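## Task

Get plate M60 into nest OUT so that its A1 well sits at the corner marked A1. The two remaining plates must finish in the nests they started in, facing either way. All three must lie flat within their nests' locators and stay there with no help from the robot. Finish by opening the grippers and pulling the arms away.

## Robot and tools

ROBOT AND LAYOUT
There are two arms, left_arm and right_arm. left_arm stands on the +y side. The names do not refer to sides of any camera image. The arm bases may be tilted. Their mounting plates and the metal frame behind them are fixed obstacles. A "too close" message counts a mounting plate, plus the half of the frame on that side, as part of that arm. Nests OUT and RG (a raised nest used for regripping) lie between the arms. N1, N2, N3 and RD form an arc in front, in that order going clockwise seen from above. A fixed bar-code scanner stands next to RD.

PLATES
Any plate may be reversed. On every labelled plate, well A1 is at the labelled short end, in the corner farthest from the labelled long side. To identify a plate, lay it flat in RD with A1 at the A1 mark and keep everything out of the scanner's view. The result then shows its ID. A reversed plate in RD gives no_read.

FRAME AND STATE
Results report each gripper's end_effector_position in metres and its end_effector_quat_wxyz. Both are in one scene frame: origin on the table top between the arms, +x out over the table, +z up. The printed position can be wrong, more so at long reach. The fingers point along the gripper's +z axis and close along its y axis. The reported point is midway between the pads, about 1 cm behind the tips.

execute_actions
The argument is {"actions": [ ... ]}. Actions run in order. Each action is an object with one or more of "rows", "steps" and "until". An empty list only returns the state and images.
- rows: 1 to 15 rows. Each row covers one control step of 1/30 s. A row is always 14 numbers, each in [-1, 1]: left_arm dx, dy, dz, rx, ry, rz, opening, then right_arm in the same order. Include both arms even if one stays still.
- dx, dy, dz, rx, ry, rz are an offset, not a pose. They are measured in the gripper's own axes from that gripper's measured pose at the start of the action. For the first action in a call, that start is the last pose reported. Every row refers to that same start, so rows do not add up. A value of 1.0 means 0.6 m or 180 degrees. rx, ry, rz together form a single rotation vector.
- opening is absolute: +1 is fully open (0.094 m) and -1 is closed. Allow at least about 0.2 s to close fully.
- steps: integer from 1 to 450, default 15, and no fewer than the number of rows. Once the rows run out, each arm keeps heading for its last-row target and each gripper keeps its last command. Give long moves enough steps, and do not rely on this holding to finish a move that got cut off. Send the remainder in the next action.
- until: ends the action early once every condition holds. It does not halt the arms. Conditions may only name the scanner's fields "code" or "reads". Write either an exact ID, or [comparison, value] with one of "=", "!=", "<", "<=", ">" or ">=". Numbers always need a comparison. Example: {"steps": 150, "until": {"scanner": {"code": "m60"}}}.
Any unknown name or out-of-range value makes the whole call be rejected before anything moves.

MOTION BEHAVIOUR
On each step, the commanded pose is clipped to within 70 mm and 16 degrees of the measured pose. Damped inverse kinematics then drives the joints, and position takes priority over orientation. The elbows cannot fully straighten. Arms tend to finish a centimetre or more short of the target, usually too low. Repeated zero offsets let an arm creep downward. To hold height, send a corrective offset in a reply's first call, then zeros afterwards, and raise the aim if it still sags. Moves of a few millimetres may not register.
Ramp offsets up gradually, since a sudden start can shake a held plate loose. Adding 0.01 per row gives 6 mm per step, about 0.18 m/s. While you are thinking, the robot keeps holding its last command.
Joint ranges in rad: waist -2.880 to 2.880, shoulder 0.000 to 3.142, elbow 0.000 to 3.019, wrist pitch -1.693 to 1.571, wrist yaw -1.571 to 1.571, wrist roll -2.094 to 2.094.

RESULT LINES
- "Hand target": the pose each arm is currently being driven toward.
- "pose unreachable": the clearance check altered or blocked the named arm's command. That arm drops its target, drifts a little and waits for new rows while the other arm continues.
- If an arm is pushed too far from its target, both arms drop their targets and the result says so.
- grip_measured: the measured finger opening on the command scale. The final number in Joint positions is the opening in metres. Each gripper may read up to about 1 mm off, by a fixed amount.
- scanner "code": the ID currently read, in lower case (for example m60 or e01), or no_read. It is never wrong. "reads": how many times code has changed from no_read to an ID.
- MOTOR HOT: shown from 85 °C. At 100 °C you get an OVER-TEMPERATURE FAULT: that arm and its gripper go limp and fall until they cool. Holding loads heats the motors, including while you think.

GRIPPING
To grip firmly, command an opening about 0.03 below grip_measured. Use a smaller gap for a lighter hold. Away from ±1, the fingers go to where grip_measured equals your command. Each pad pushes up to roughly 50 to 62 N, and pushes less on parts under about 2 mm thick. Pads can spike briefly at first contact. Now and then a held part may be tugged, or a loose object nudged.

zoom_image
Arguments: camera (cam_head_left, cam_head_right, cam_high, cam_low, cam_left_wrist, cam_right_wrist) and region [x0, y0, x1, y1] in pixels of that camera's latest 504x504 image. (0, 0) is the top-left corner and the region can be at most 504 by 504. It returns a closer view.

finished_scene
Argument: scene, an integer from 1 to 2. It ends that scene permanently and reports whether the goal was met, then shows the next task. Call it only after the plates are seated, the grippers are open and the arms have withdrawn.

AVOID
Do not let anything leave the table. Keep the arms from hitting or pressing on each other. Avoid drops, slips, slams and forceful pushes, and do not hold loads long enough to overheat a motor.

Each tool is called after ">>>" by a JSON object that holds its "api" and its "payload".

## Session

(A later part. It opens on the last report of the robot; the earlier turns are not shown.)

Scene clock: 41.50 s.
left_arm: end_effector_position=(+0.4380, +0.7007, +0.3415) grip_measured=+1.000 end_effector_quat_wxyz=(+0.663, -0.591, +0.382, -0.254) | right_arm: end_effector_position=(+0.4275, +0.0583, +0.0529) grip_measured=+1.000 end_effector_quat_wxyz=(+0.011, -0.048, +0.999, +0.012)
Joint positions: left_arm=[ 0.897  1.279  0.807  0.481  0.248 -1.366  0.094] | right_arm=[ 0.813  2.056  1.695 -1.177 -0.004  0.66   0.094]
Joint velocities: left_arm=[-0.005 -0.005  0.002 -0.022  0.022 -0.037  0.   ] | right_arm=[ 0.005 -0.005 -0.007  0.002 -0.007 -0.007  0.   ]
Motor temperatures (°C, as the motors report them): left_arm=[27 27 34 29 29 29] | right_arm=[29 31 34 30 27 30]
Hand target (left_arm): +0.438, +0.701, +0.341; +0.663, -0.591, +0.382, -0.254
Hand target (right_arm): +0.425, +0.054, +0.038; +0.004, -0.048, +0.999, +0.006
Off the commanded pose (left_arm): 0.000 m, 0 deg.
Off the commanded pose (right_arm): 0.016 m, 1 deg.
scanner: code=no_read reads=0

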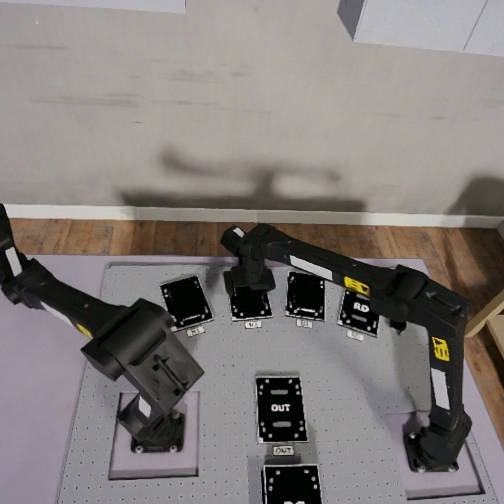

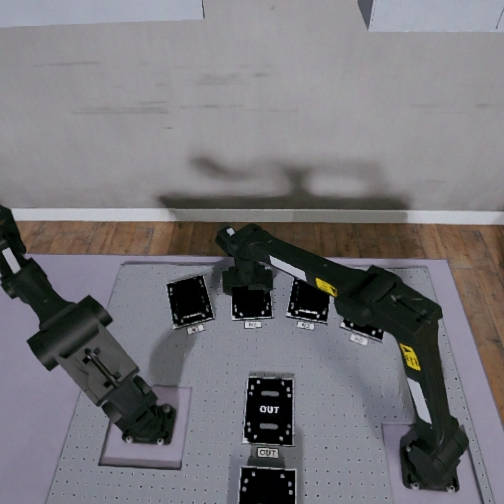

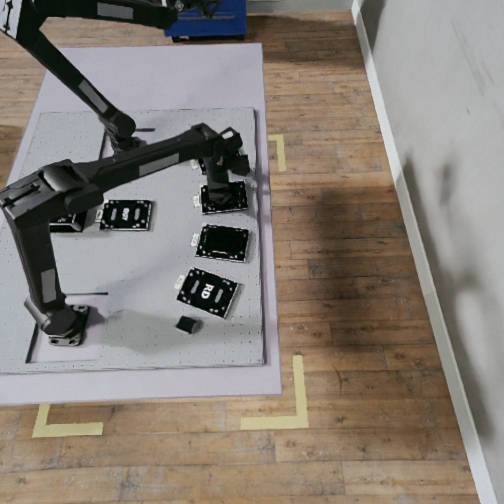

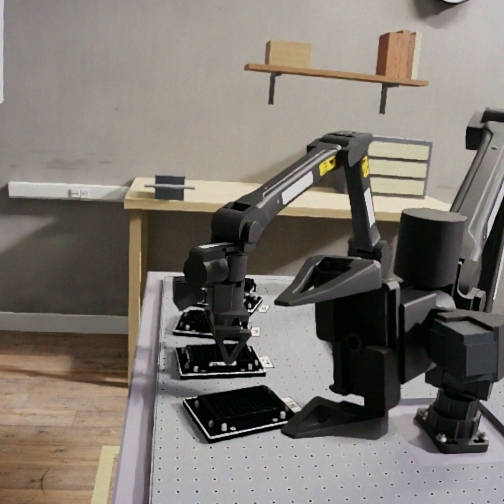

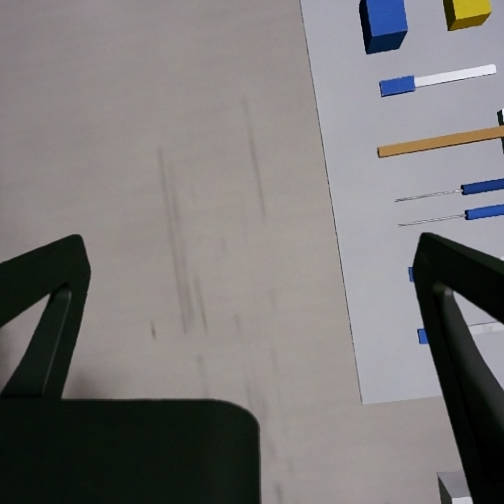

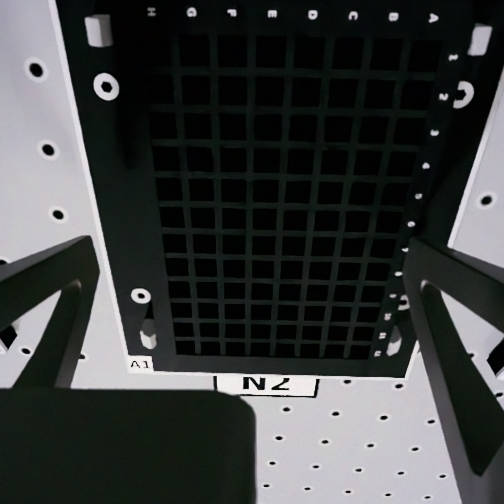

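The finger is resting on the plate. Lift.

>>> {"api": "execute_actions", "payload": {"actions": [{"rows":[[0,0,0,0,0,0,1,-0.015,0,-0.04,0,0,0.004,1]],"steps":25}]}}

Scene clock: 43.30 s.
left_arm: end_effector_position=(+0.4380, +0.7007, +0.3415) grip_measured=+1.000 end_effector_quat_wxyz=(+0.663, -0.591, +0.382, -0.254) | right_arm: end_effector_position=(+0.4205, +0.0517, +0.0552) grip_measured=+1.000 end_effector_quat_wxyz=(-0.005, -0.048, +0.999, -0.001)
Joint positions: left_arm=[ 0.897  1.279  0.807  0.481  0.248 -1.366  0.094] | right_arm=[ 0.813  2.055  1.7   -1.224 -0.004  0.66   0.094]
Joint velocities: left_arm=[-0.005 -0.005  0.007  0.012 -0.022  0.051  0.   ] | right_arm=[ 0.005 -0.005 -0.007 -0.007  0.007 -0.037  0.   ]
Motor temperatures (°C, as the motors report them): left_arm=[27 27 34 29 29 29] | right_arm=[29 31 34 30 27 30]
Hand target (left_arm): +0.438, +0.701, +0.341; +0.663, -0.591, +0.382, -0.254
Hand target (right_arm): +0.435, +0.058, +0.077; +0.011, -0.042, +0.999, +0.012
Off the commanded pose (left_arm): 0.000 m, 0 deg.
Off the commanded pose (right_arm): 0.028 m, 2 deg.
scanner: code=no_read reads=0

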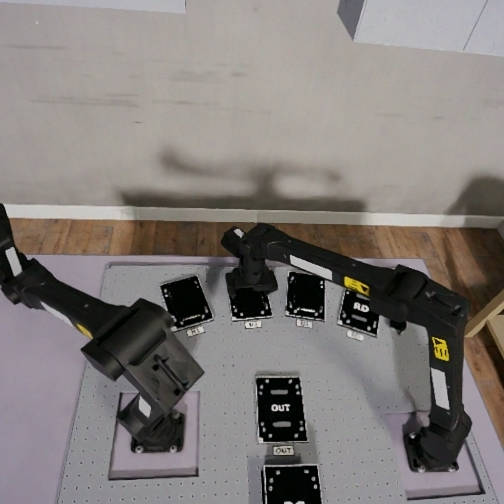

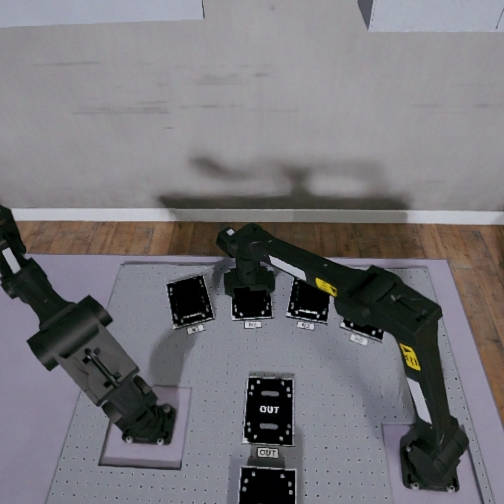

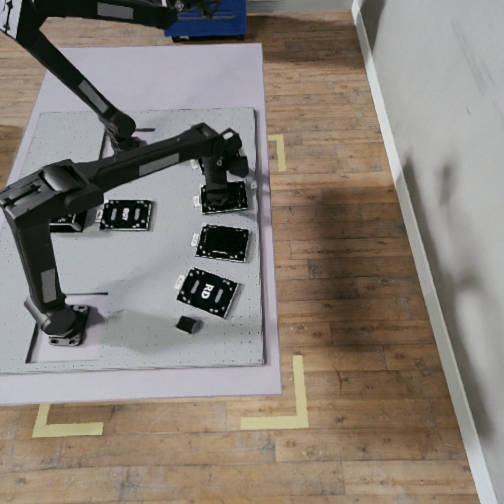

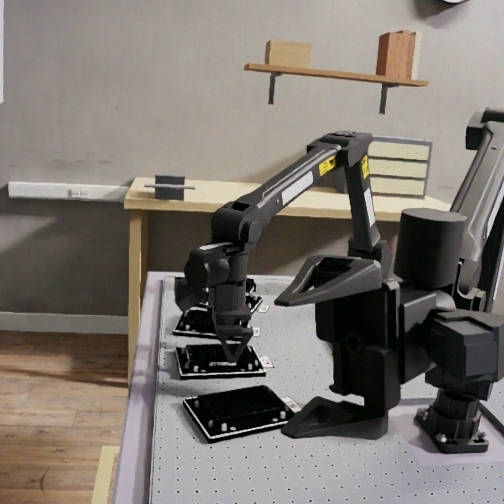

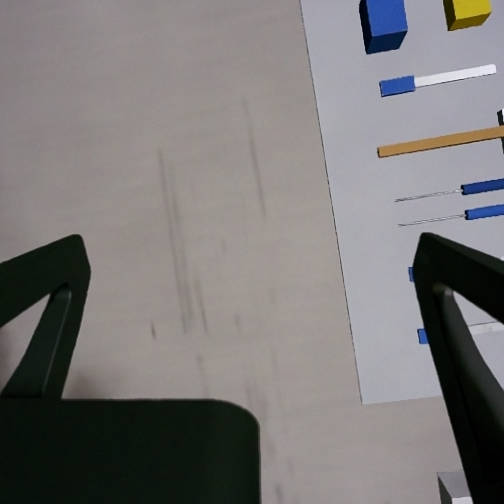

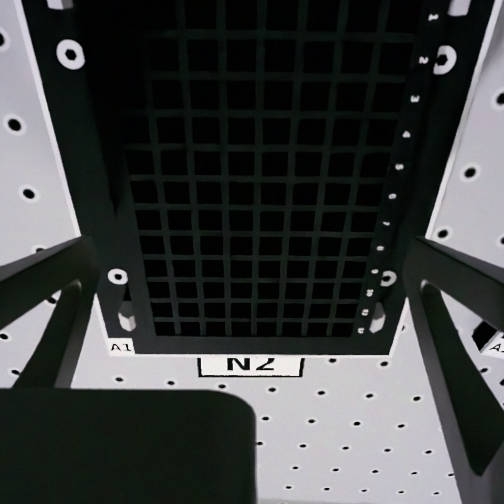

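>>> {"api": "execute_actions", "payload": {"actions": [{"rows":[[0,0,0,0,0,0,1,-0.013,0.012,-0.025,-0.009,-0.011,0,1],[0,0,0,0,0,0,1,-0.013,0.012,-0.02,-0.009,-0.011,0,1],[0,0,0,0,0,0,1,-0.013,0.012,-0.015,-0.009,-0.011,0,1],[0,0,0,0,0,0,1,-0.013,0.012,-0.01,-0.009,-0.011,0,1],[0,0,0,0,0,0,1,-0.013,0.012,-0.004,-0.009,-0.011,0,1]],"steps":25}]}}

Scene clock: 47.47 s.
left_arm: end_effector_position=(+0.4380, +0.7007, +0.3415) grip_measured=+1.000 end_effector_quat_wxyz=(+0.663, -0.591, +0.382, -0.254) | right_arm: end_effector_position=(+0.4248, +0.0558, +0.0552) grip_measured=+1.000 end_effector_quat_wxyz=(+0.004, -0.048, +0.999, +0.006)
Joint positions: left_arm=[ 0.897  1.279  0.807  0.481  0.248 -1.366  0.094] | right_arm=[ 0.813  2.055  1.7   -1.2   -0.004  0.66   0.094]
Joint velocities: left_arm=[ 0.005 -0.015 -0.017  0.007 -0.037 -0.007  0.   ] | right_arm=[-0.015 -0.005 -0.007 -0.007 -0.051 -0.051  0.   ]
Motor temperatures (°C, as the motors report them): left_arm=[27 27 34 29 29 29] | right_arm=[29 31 35 30 27 30]
Hand target (left_arm): +0.438, +0.701, +0.341; +0.663, -0.591, +0.382, -0.254
Hand target (right_arm): +0.427, +0.060, +0.058; +0.012, -0.048, +0.999, +0.013
Off the commanded pose (left_arm): 0.000 m, 0 deg.
Off the commanded pose (right_arm): 0.005 m, 1 deg.
scanner: code=no_read reads=0

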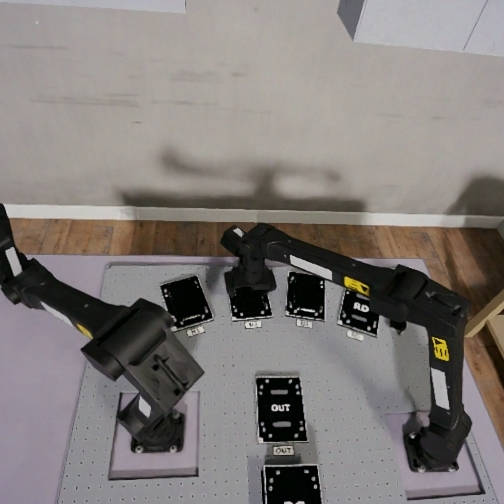

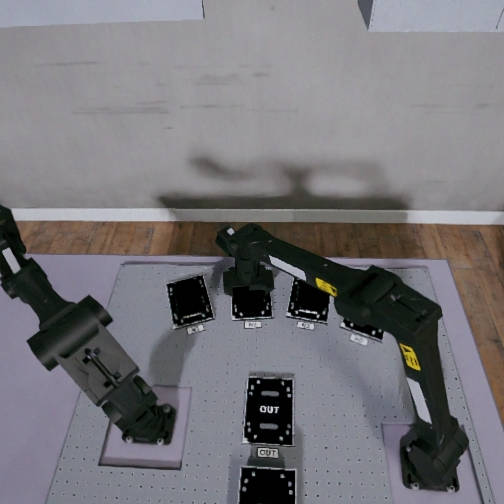

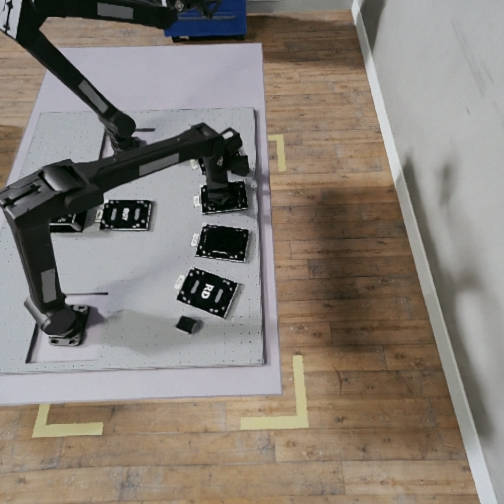

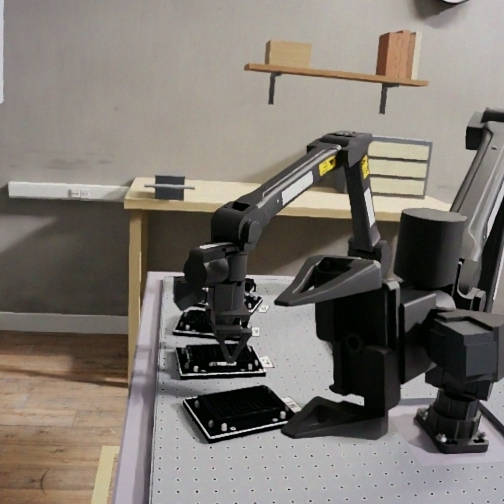

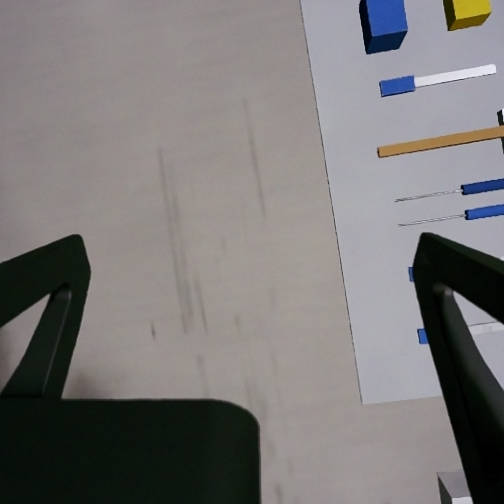

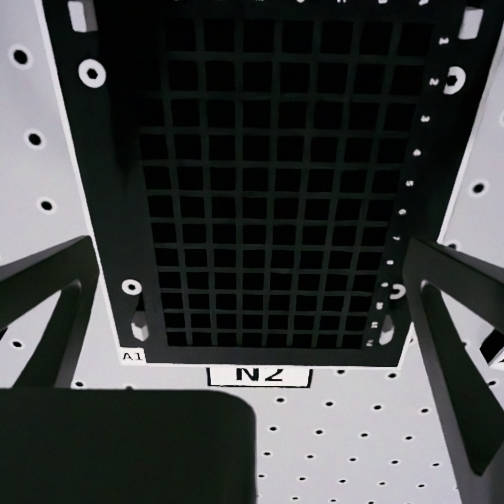

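>>> {"api": "execute_actions", "payload": {"actions": [{"rows":[[0,0,0,0,0,0,1,0.010,-0.010,0,0.009,0.009,0,1]],"steps":10},{"rows":[[0,0,0,0,0,0,1,0.002,-0.002,0.014,0.004,0.004,0,1]],"steps":20}]}}

Scene clock: 62.53 s.
left_arm: end_effector_position=(+0.4380, +0.7007, +0.3415) grip_measured=+1.000 end_effector_quat_wxyz=(+0.663, -0.591, +0.382, -0.254) | right_arm: end_effector_position=(+0.4195, +0.0502, +0.0542) grip_measured=+1.000 end_effector_quat_wxyz=(-0.006, -0.048, +0.999, -0.004)
Joint positions: left_arm=[ 0.897  1.279  0.807  0.481  0.248 -1.366  0.094] | right_arm=[ 0.813  2.056  1.698 -1.228 -0.002  0.66   0.094]
Joint velocities: left_arm=[-0.015  0.005  0.002  0.012 -0.095 -0.022  0.   ] | right_arm=[-0.015 -0.015 -0.002 -0.022 -0.022  0.081  0.   ]
Motor temperatures (°C, as the motors report them): left_arm=[27 27 35 29 29 29] | right_arm=[29 32 34 30 26 30]
Hand target (left_arm): +0.438, +0.701, +0.341; +0.663, -0.591, +0.382, -0.254
Hand target (right_arm): +0.419, +0.050, +0.047; -0.011, -0.048, +0.999, -0.010
Off the commanded pose (left_arm): 0.000 m, 0 deg.
Off the commanded pose (right_arm): 0.007 m, 1 deg.
scanner: code=no_read reads=0

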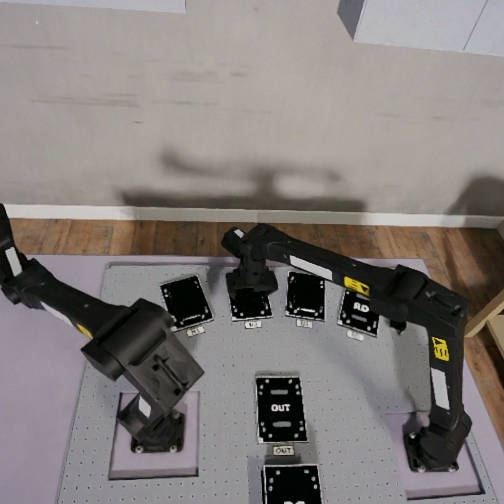

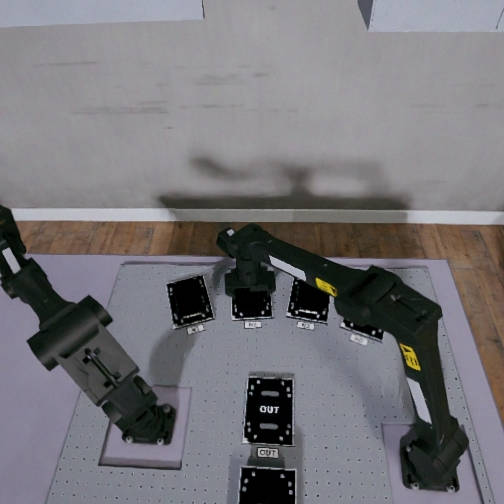

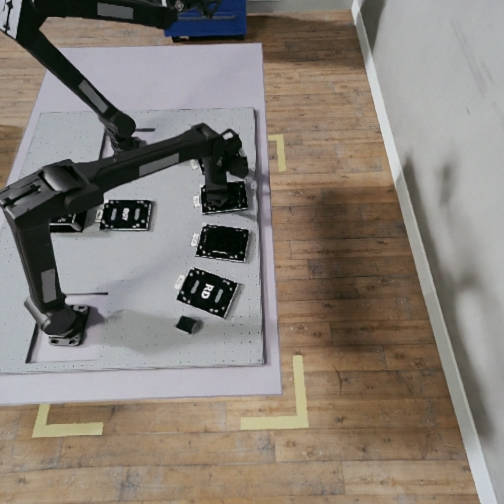

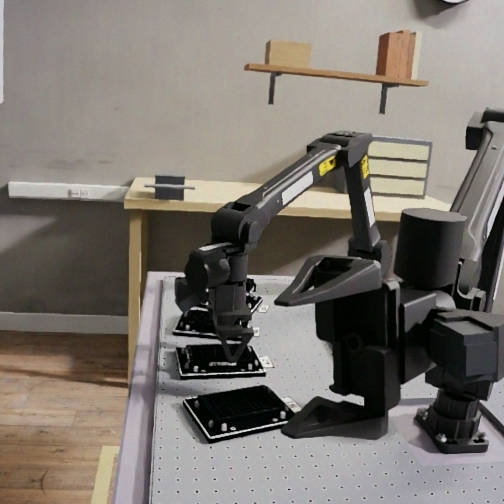

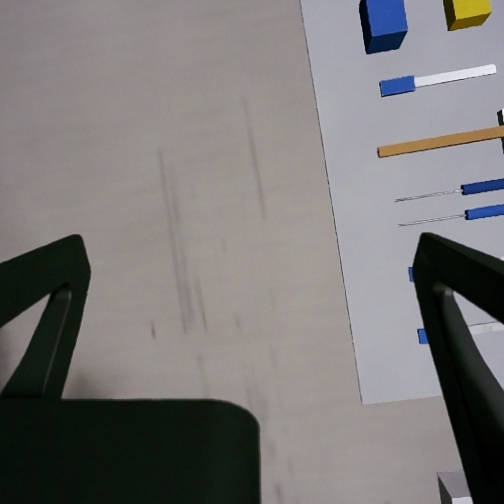

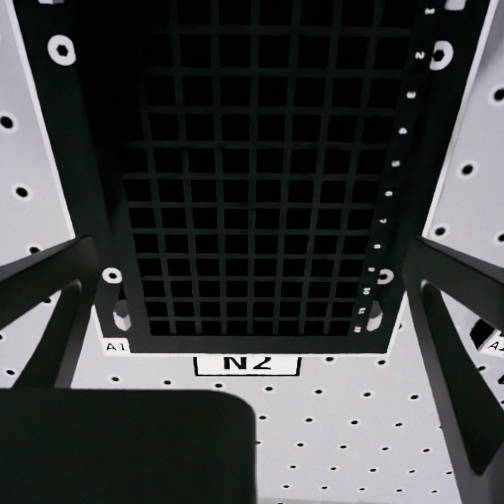

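>>> {"api": "execute_actions", "payload": {"actions": [{"rows":[[0,0,0,0,0,0,1,-0.002,0.002,0.025,0,0,0,1]],"steps":20}]}}

>>> {"api": "zoom_image", "payload": {"camera": "cam_low", "region": [160, 290, 290, 390]}}

Scene clock: 64.93 s.
left_arm: end_effector_position=(+0.4380, +0.7007, +0.3415) grip_measured=+1.000 end_effector_quat_wxyz=(+0.663, -0.591, +0.382, -0.254) | right_arm: end_effector_position=(+0.4170, +0.0479, +0.0444) grip_measured=+1.000 end_effector_quat_wxyz=(-0.010, -0.048, +0.999, -0.007)
Joint positions: left_arm=[ 0.897  1.279  0.807  0.481  0.248 -1.366  0.094] | right_arm=[ 0.813  2.063  1.682 -1.214 -0.002  0.66   0.094]
Joint velocities: left_arm=[ 0.005 -0.015  0.012 -0.012 -0.007 -0.007  0.   ] | right_arm=[ 0.005 -0.005 -0.002 -0.012 -0.007 -0.037  0.   ]
Motor temperatures (°C, as the motors report them): left_arm=[27 27 35 29 29 29] | right_arm=[29 32 34 30 26 30]
Hand target (left_arm): +0.438, +0.701, +0.341; +0.663, -0.591, +0.382, -0.254
Hand target (right_arm): +0.420, +0.051, +0.039; -0.006, -0.048, +0.999, -0.004
Off the commanded pose (left_arm): 0.000 m, 0 deg.
Off the commanded pose (right_arm): 0.007 m, 1 deg.
scanner: code=no_read reads=0

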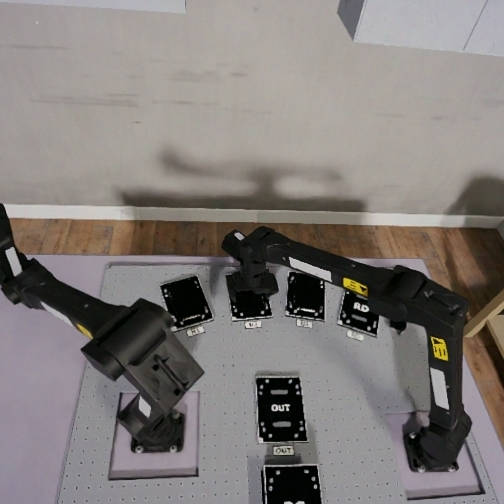

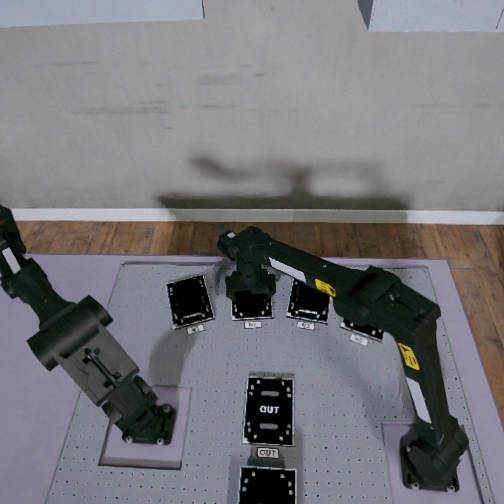

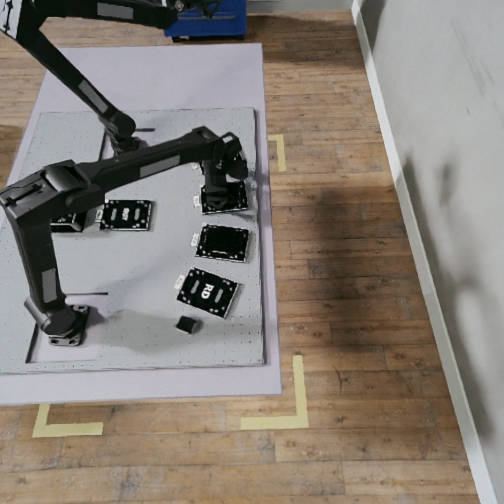

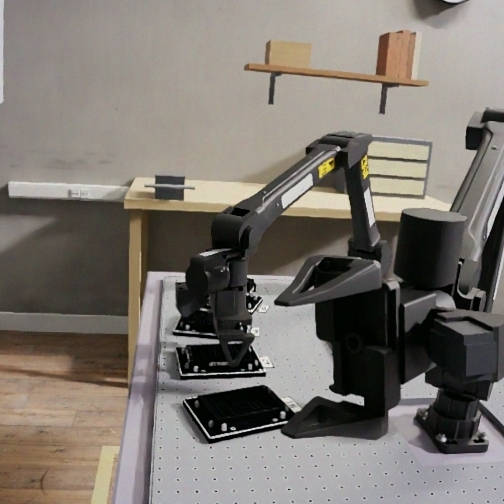

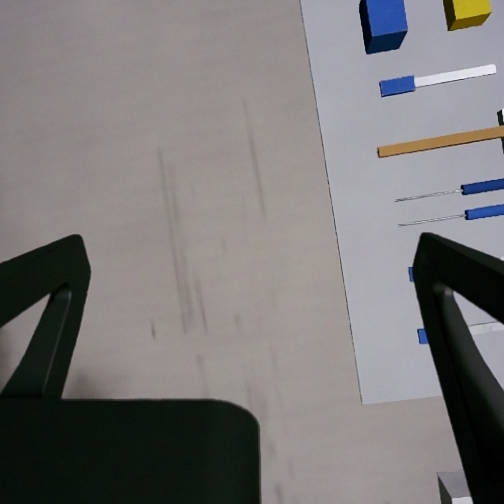

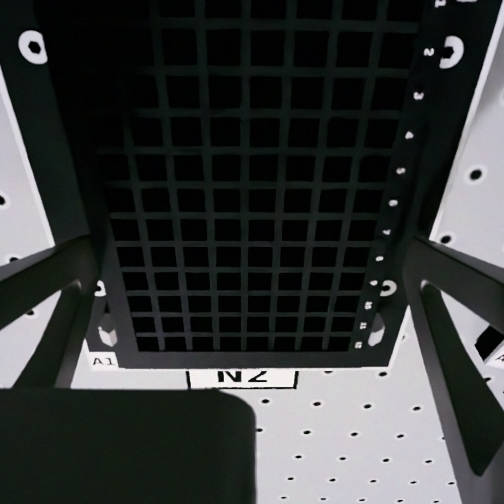

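Region (160, 290, 290, 390) of cam_low's 504x504 image, scaled by 3.877, with more detail than that image has; it fills the top 388 rows of this view, and the rest is white.

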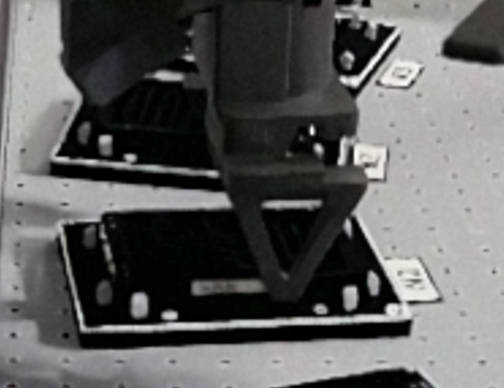

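Tip is near plate bottom. Straighten the wrist a bit, then grip.

>>> {"api": "execute_actions", "payload": {"actions": [{"rows":[[0,0,0,0,0,0,1,-0.009,0.009,0.008,-0.008,-0.008,0,1]],"steps":12},{"rows":[[0,0,0,0,0,0,1,0,0,0,0,0,0,0.9],[0,0,0,0,0,0,1,0,0,0,0,0,0,0.85],[0,0,0,0,0,0,1,0,0,0,0,0,0,0.8],[0,0,0,0,0,0,1,0,0,0,0,0,0,0.76]],"steps":15}]}}

Scene clock: 67.70 s.
left_arm: end_effector_position=(+0.4380, +0.7007, +0.3415) grip_measured=+1.000 end_effector_quat_wxyz=(+0.663, -0.591, +0.382, -0.254) | right_arm: end_effector_position=(+0.4184, +0.0499, +0.0395) grip_measured=+0.776 end_effector_quat_wxyz=(-0.004, -0.048, +0.999, -0.000)
Joint positions: left_arm=[ 0.897  1.279  0.807  0.481  0.248 -1.366  0.094] | right_arm=[ 0.813  2.063  1.668 -1.183 -0.005  0.661  0.083]
Joint velocities: left_arm=[-0.015 -0.005 -0.002 -0.007  0.022 -0.037  0.   ] | right_arm=[-0.005 -0.005 -0.002  0.017  0.007  0.051 -0.001]
Motor temperatures (°C, as the motors report them): left_arm=[27 27 35 29 29 29] | right_arm=[29 32 34 30 26 30]
Hand target (left_arm): +0.438, +0.701, +0.341; +0.663, -0.591, +0.382, -0.254
Hand target (right_arm): +0.419, +0.050, +0.040; -0.004, -0.048, +0.999, -0.000
Off the commanded pose (left_arm): 0.000 m, 0 deg.
Off the commanded pose (right_arm): 0.000 m, 0 deg.
scanner: code=no_read reads=0

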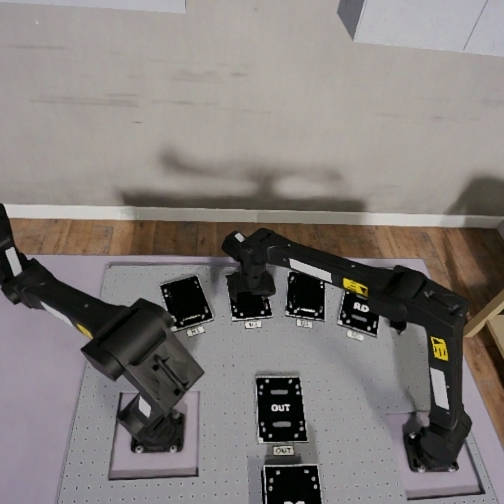

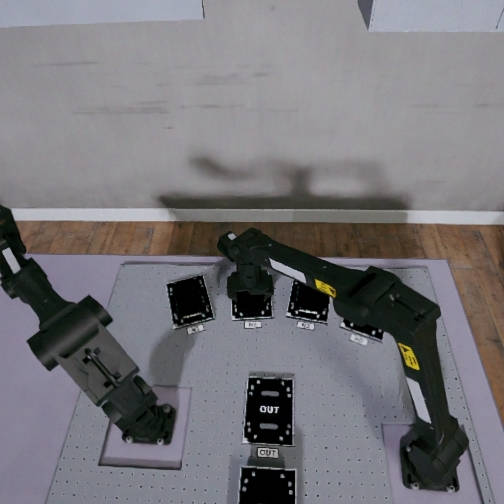

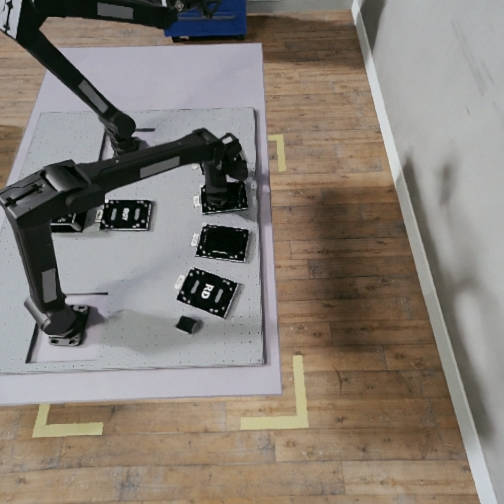

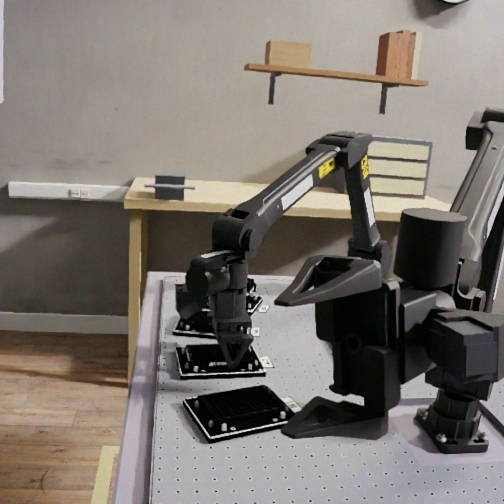

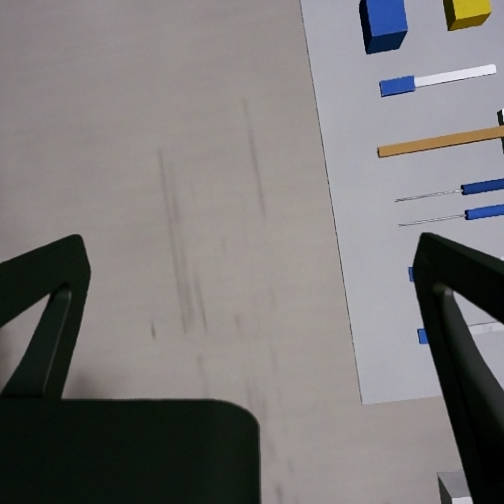

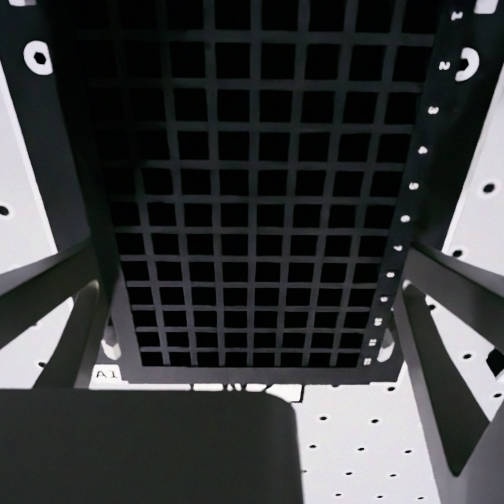

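>>> {"api": "execute_actions", "payload": {"actions": [{"rows":[[0,0,0,0,0,0,1,0,0,0,0,0,0,0.74],[0,0,0,0,0,0,1,0,0,0,0,0,0,0.74],[0,0,0,0,0,0,1,0,0,0,0,0,0,0.74],[0,0,0,0,0,0,1,-0.003,0.003,-0.01,-0.003,-0.003,0,0.74],[0,0,0,0,0,0,1,-0.006,0.006,-0.02,-0.006,-0.006,0,0.74],[0,0,0,0,0,0,1,-0.009,0.009,-0.03,-0.009,-0.009,0,0.74],[0,0,0,0,0,0,1,-0.012,0.012,-0.04,-0.01,-0.01,0,0.74],[0,0,0,0,0,0,1,-0.012,0.012,-0.05,-0.01,-0.01,0,0.74],[0,0,0,0,0,0,1,-0.012,0.012,-0.06,-0.01,-0.01,0,0.74],[0,0,0,0,0,0,1,-0.012,0.012,-0.075,-0.01,-0.01,0,0.74],[0,0,0,0,0,0,1,-0.012,0.012,-0.09,-0.01,-0.01,0,0.74],[0,0,0,0,0,0,1,-0.012,0.012,-0.105,-0.01,-0.01,0,0.74],[0,0,0,0,0,0,1,-0.012,0.012,-0.12,-0.01,-0.01,0,0.74],[0,0,0,0,0,0,1,-0.012,0.012,-0.135,-0.01,-0.01,0,0.74],[0,0,0,0,0,0,1,-0.012,0.012,-0.15,-0.01,-0.01,0,0.74]],"steps":30},{"rows":[[0,0,0,0,0,0,1,0.01,0,-0.03,0,0,-0.02,0.74],[0,0,0,0,0,0,1,0.03,0,-0.03,0,0,-0.04,0.74],[0,0,0,0,0,0,1,0.05,0,-0.03,0,0,-0.07,0.74],[0,0,0,0,0,0,1,0.08,-0.01,-0.03,0,0,-0.1,0.74],[0,0,0,0,0,0,1,0.11,-0.01,-0.03,0,0,-0.13,0.74],[0,0,0,0,0,0,1,0.14,-0.015,-0.03,0,0,-0.16,0.74],[0,0,0,0,0,0,1,0.17,-0.02,-0.03,0,0,-0.19,0.74],[0,0,0,0,0,0,1,0.2,-0.02,-0.03,0,0,-0.22,0.74],[0,0,0,0,0,0,1,0.24,-0.025,-0.03,0,0,-0.26,0.74],[0,0,0,0,0,0,1,0.28,-0.03,-0.03,0,0,-0.3,0.74],[0,0,0,0,0,0,1,0.32,-0.035,-0.03,0,0,-0.34,0.74],[0,0,0,0,0,0,1,0.36,-0.04,-0.03,0,0,-0.38,0.74],[0,0,0,0,0,0,1,0.4,-0.045,-0.03,0,0,-0.42,0.74],[0,0,0,0,0,0,1,0.44,-0.05,-0.03,0,0,-0.46,0.74],[0,0,0,0,0,0,1,0.473,-0.055,-0.03,0,0,-0.5,0.74]],"steps":50},{"rows":[[0,0,0,0,0,0,1,0,0,-0.02,0,0,-0.03,0.74],[0,0,0,0,0,0,1,0,0,-0.02,0,0,-0.07,0.74],[0,0,0,0,0,0,1,0,0,-0.02,0,0,-0.12,0.74],[0,0,0,0,0,0,1,0,0,-0.02,0,0,-0.17,0.74],[0,0,0,0,0,0,1,0,0,-0.02,0,0,-0.22,0.74],[0,0,0,0,0,0,1,0,0,-0.02,0,0,-0.27,0.74],[0,0,0,0,0,0,1,0,0,-0.02,0,0,-0.32,0.74],[0,0,0,0,0,0,1,0,0,-0.02,0,0,-0.37,0.74],[0,0,0,0,0,0,1,0,0,-0.02,0,0,-0.42,0.74],[0,0,0,0,0,0,1,0,0,-0.02,0,0,-0.47,0.74]],"steps":40}]}}

Scene clock: 86.50 s.
left_arm: end_effector_position=(+0.4380, +0.7007, +0.3415) grip_measured=+1.000 end_effector_quat_wxyz=(+0.663, -0.591, +0.382, -0.254) | right_arm: end_effector_position=(+0.1271, -0.0261, +0.1130) grip_measured=+0.764 end_effector_quat_wxyz=(+0.039, +0.999, -0.010, -0.016)
Joint positions: left_arm=[ 0.897  1.279  0.807  0.481  0.248 -1.366  0.094] | right_arm=[ 1.21   1.463  1.042 -1.233  0.001 -1.968  0.083]
Joint velocities: left_arm=[-0.005  0.005 -0.002 -0.002 -0.022  0.051  0.   ] | right_arm=[-0.015  0.005 -0.012  0.012 -0.022 -0.11  -0.   ]
Motor temperatures (°C, as the motors report them): left_arm=[27 28 35 29 29 29] | right_arm=[29 32 34 30 26 30]
Hand target (left_arm): +0.438, +0.701, +0.341; +0.663, -0.591, +0.382, -0.254
Hand target (right_arm): +0.130, -0.017, +0.124; +0.021, +1.000, +0.003, -0.010
Off the commanded pose (left_arm): 0.000 m, 0 deg.
Off the commanded pose (right_arm): 0.015 m, 3 deg.
scanner: code=no_read reads=0

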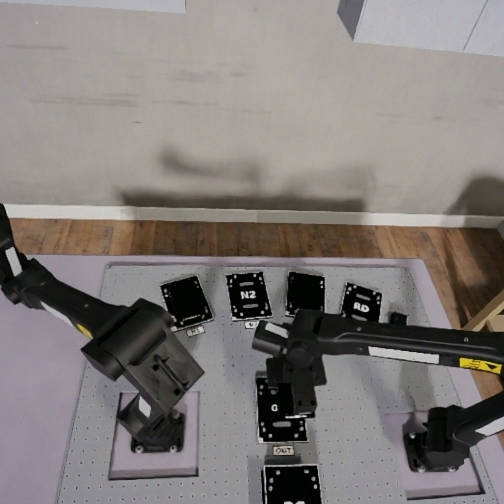

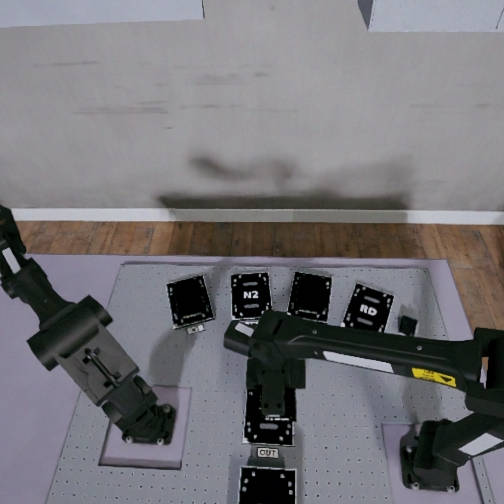

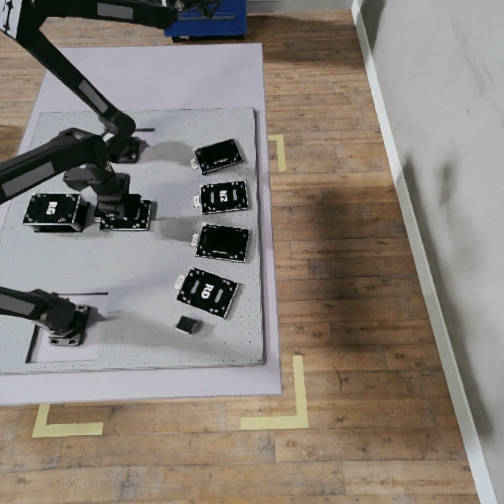

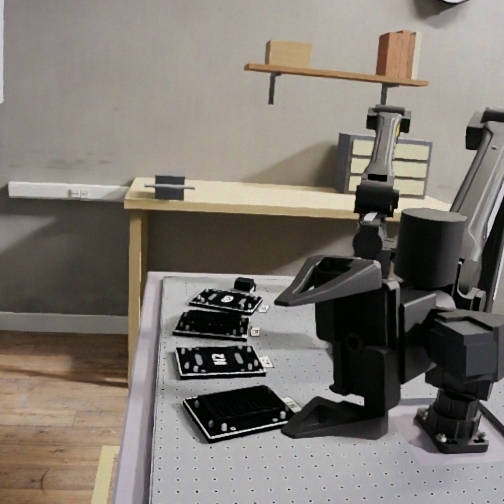

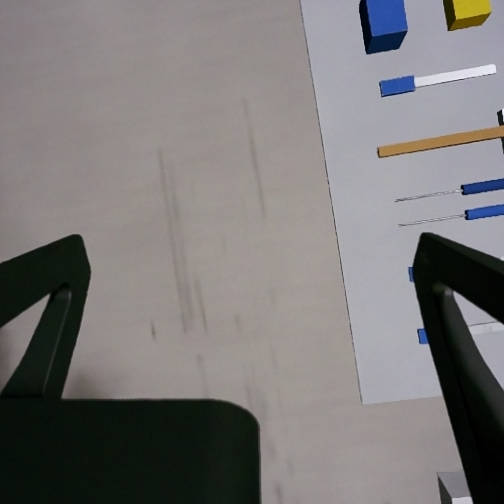

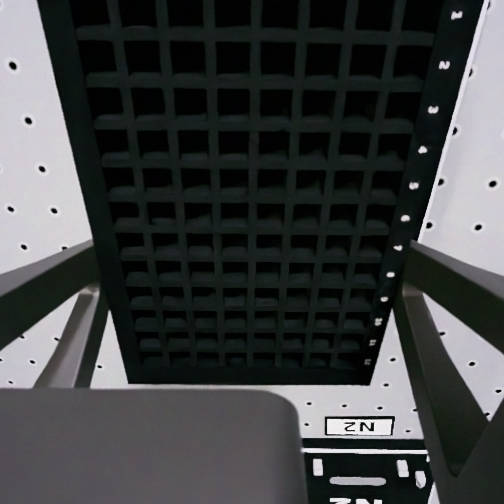

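>>> {"api": "execute_actions", "payload": {"actions": [{"rows":[[0,0,0,0,0,0,1,0.01,-0.012,0.01,0.01,0.004,-0.004,0.73],[0,0,0,0,0,0,1,0.02,-0.025,0.02,0.02,0.008,-0.008,0.73],[0,0,0,0,0,0,1,0.03,-0.04,0.035,0.03,0.012,-0.012,0.73],[0,0,0,0,0,0,1,0.032,-0.045,0.055,0.035,0.014,-0.012,0.73]],"steps":30}]}}

Scene clock: 91.37 s.
left_arm: end_effector_position=(+0.4380, +0.7007, +0.3415) grip_measured=+1.000 end_effector_quat_wxyz=(+0.663, -0.591, +0.382, -0.254) | right_arm: end_effector_position=(+0.1380, -0.0072, +0.0736) grip_measured=+0.764 end_effector_quat_wxyz=(-0.003, +1.000, +0.012, +0.001)
Joint positions: left_arm=[ 0.897  1.279  0.807  0.481  0.248 -1.366  0.094] | right_arm=[ 1.204  1.511  0.981 -1.033 -0.    -2.019  0.083]
Joint velocities: left_arm=[-0.005 -0.015 -0.002  0.007  0.022 -0.022  0.   ] | right_arm=[-0.015 -0.015  0.002  0.012 -0.037  0.051 -0.   ]
Motor temperatures (°C, as the motors report them): left_arm=[27 28 35 29 29 29] | right_arm=[29 32 34 30 26 30]
Hand target (left_arm): +0.438, +0.701, +0.341; +0.663, -0.591, +0.382, -0.254
Hand target (right_arm): +0.146, -0.002, +0.078; -0.016, +1.000, +0.009, +0.006
Off the commanded pose (left_arm): 0.000 m, 0 deg.
Off the commanded pose (right_arm): 0.010 m, 2 deg.
scanner: code=no_read reads=0

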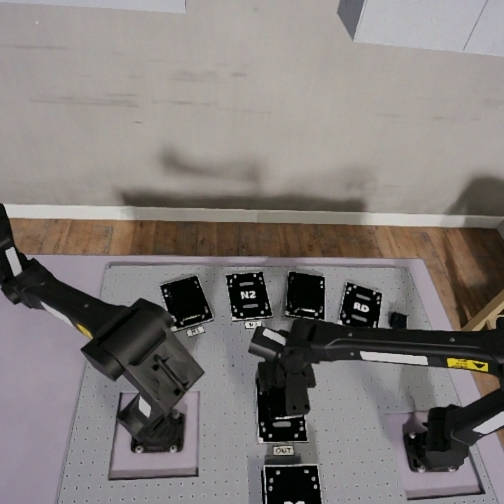

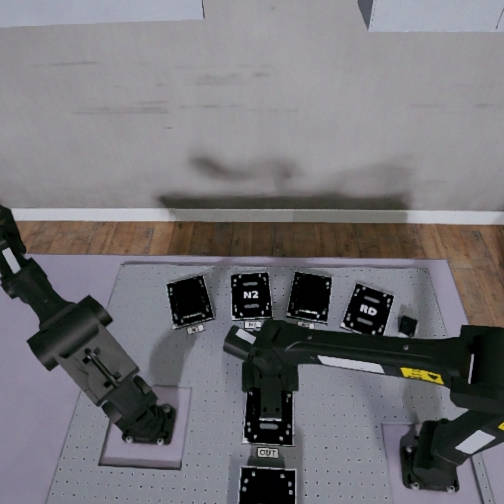

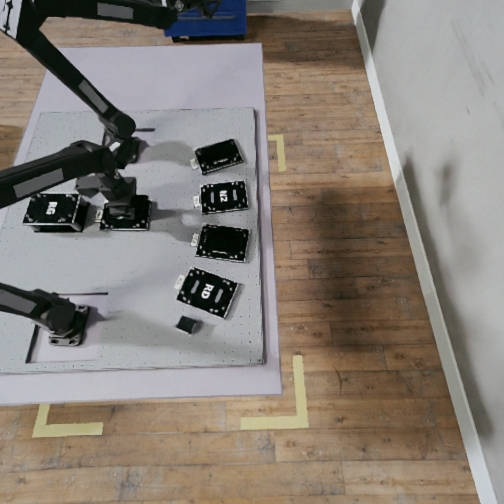

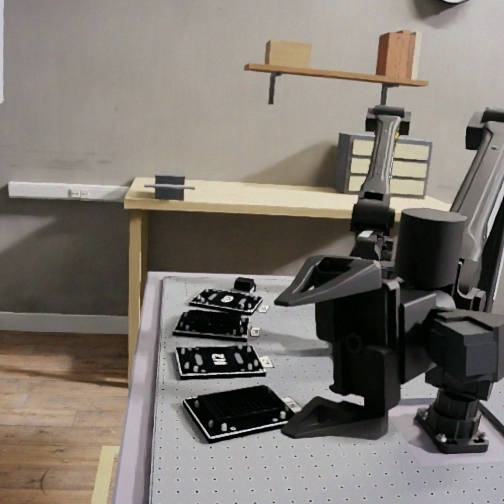

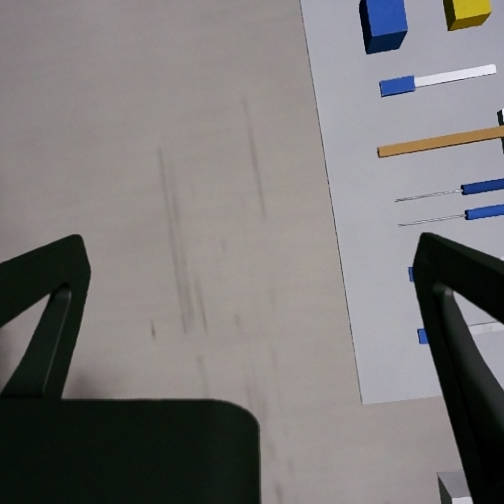

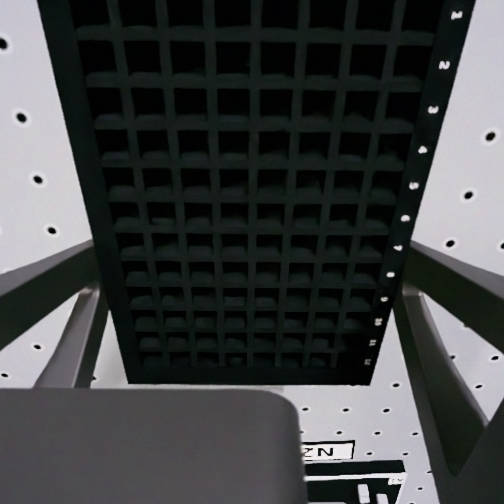

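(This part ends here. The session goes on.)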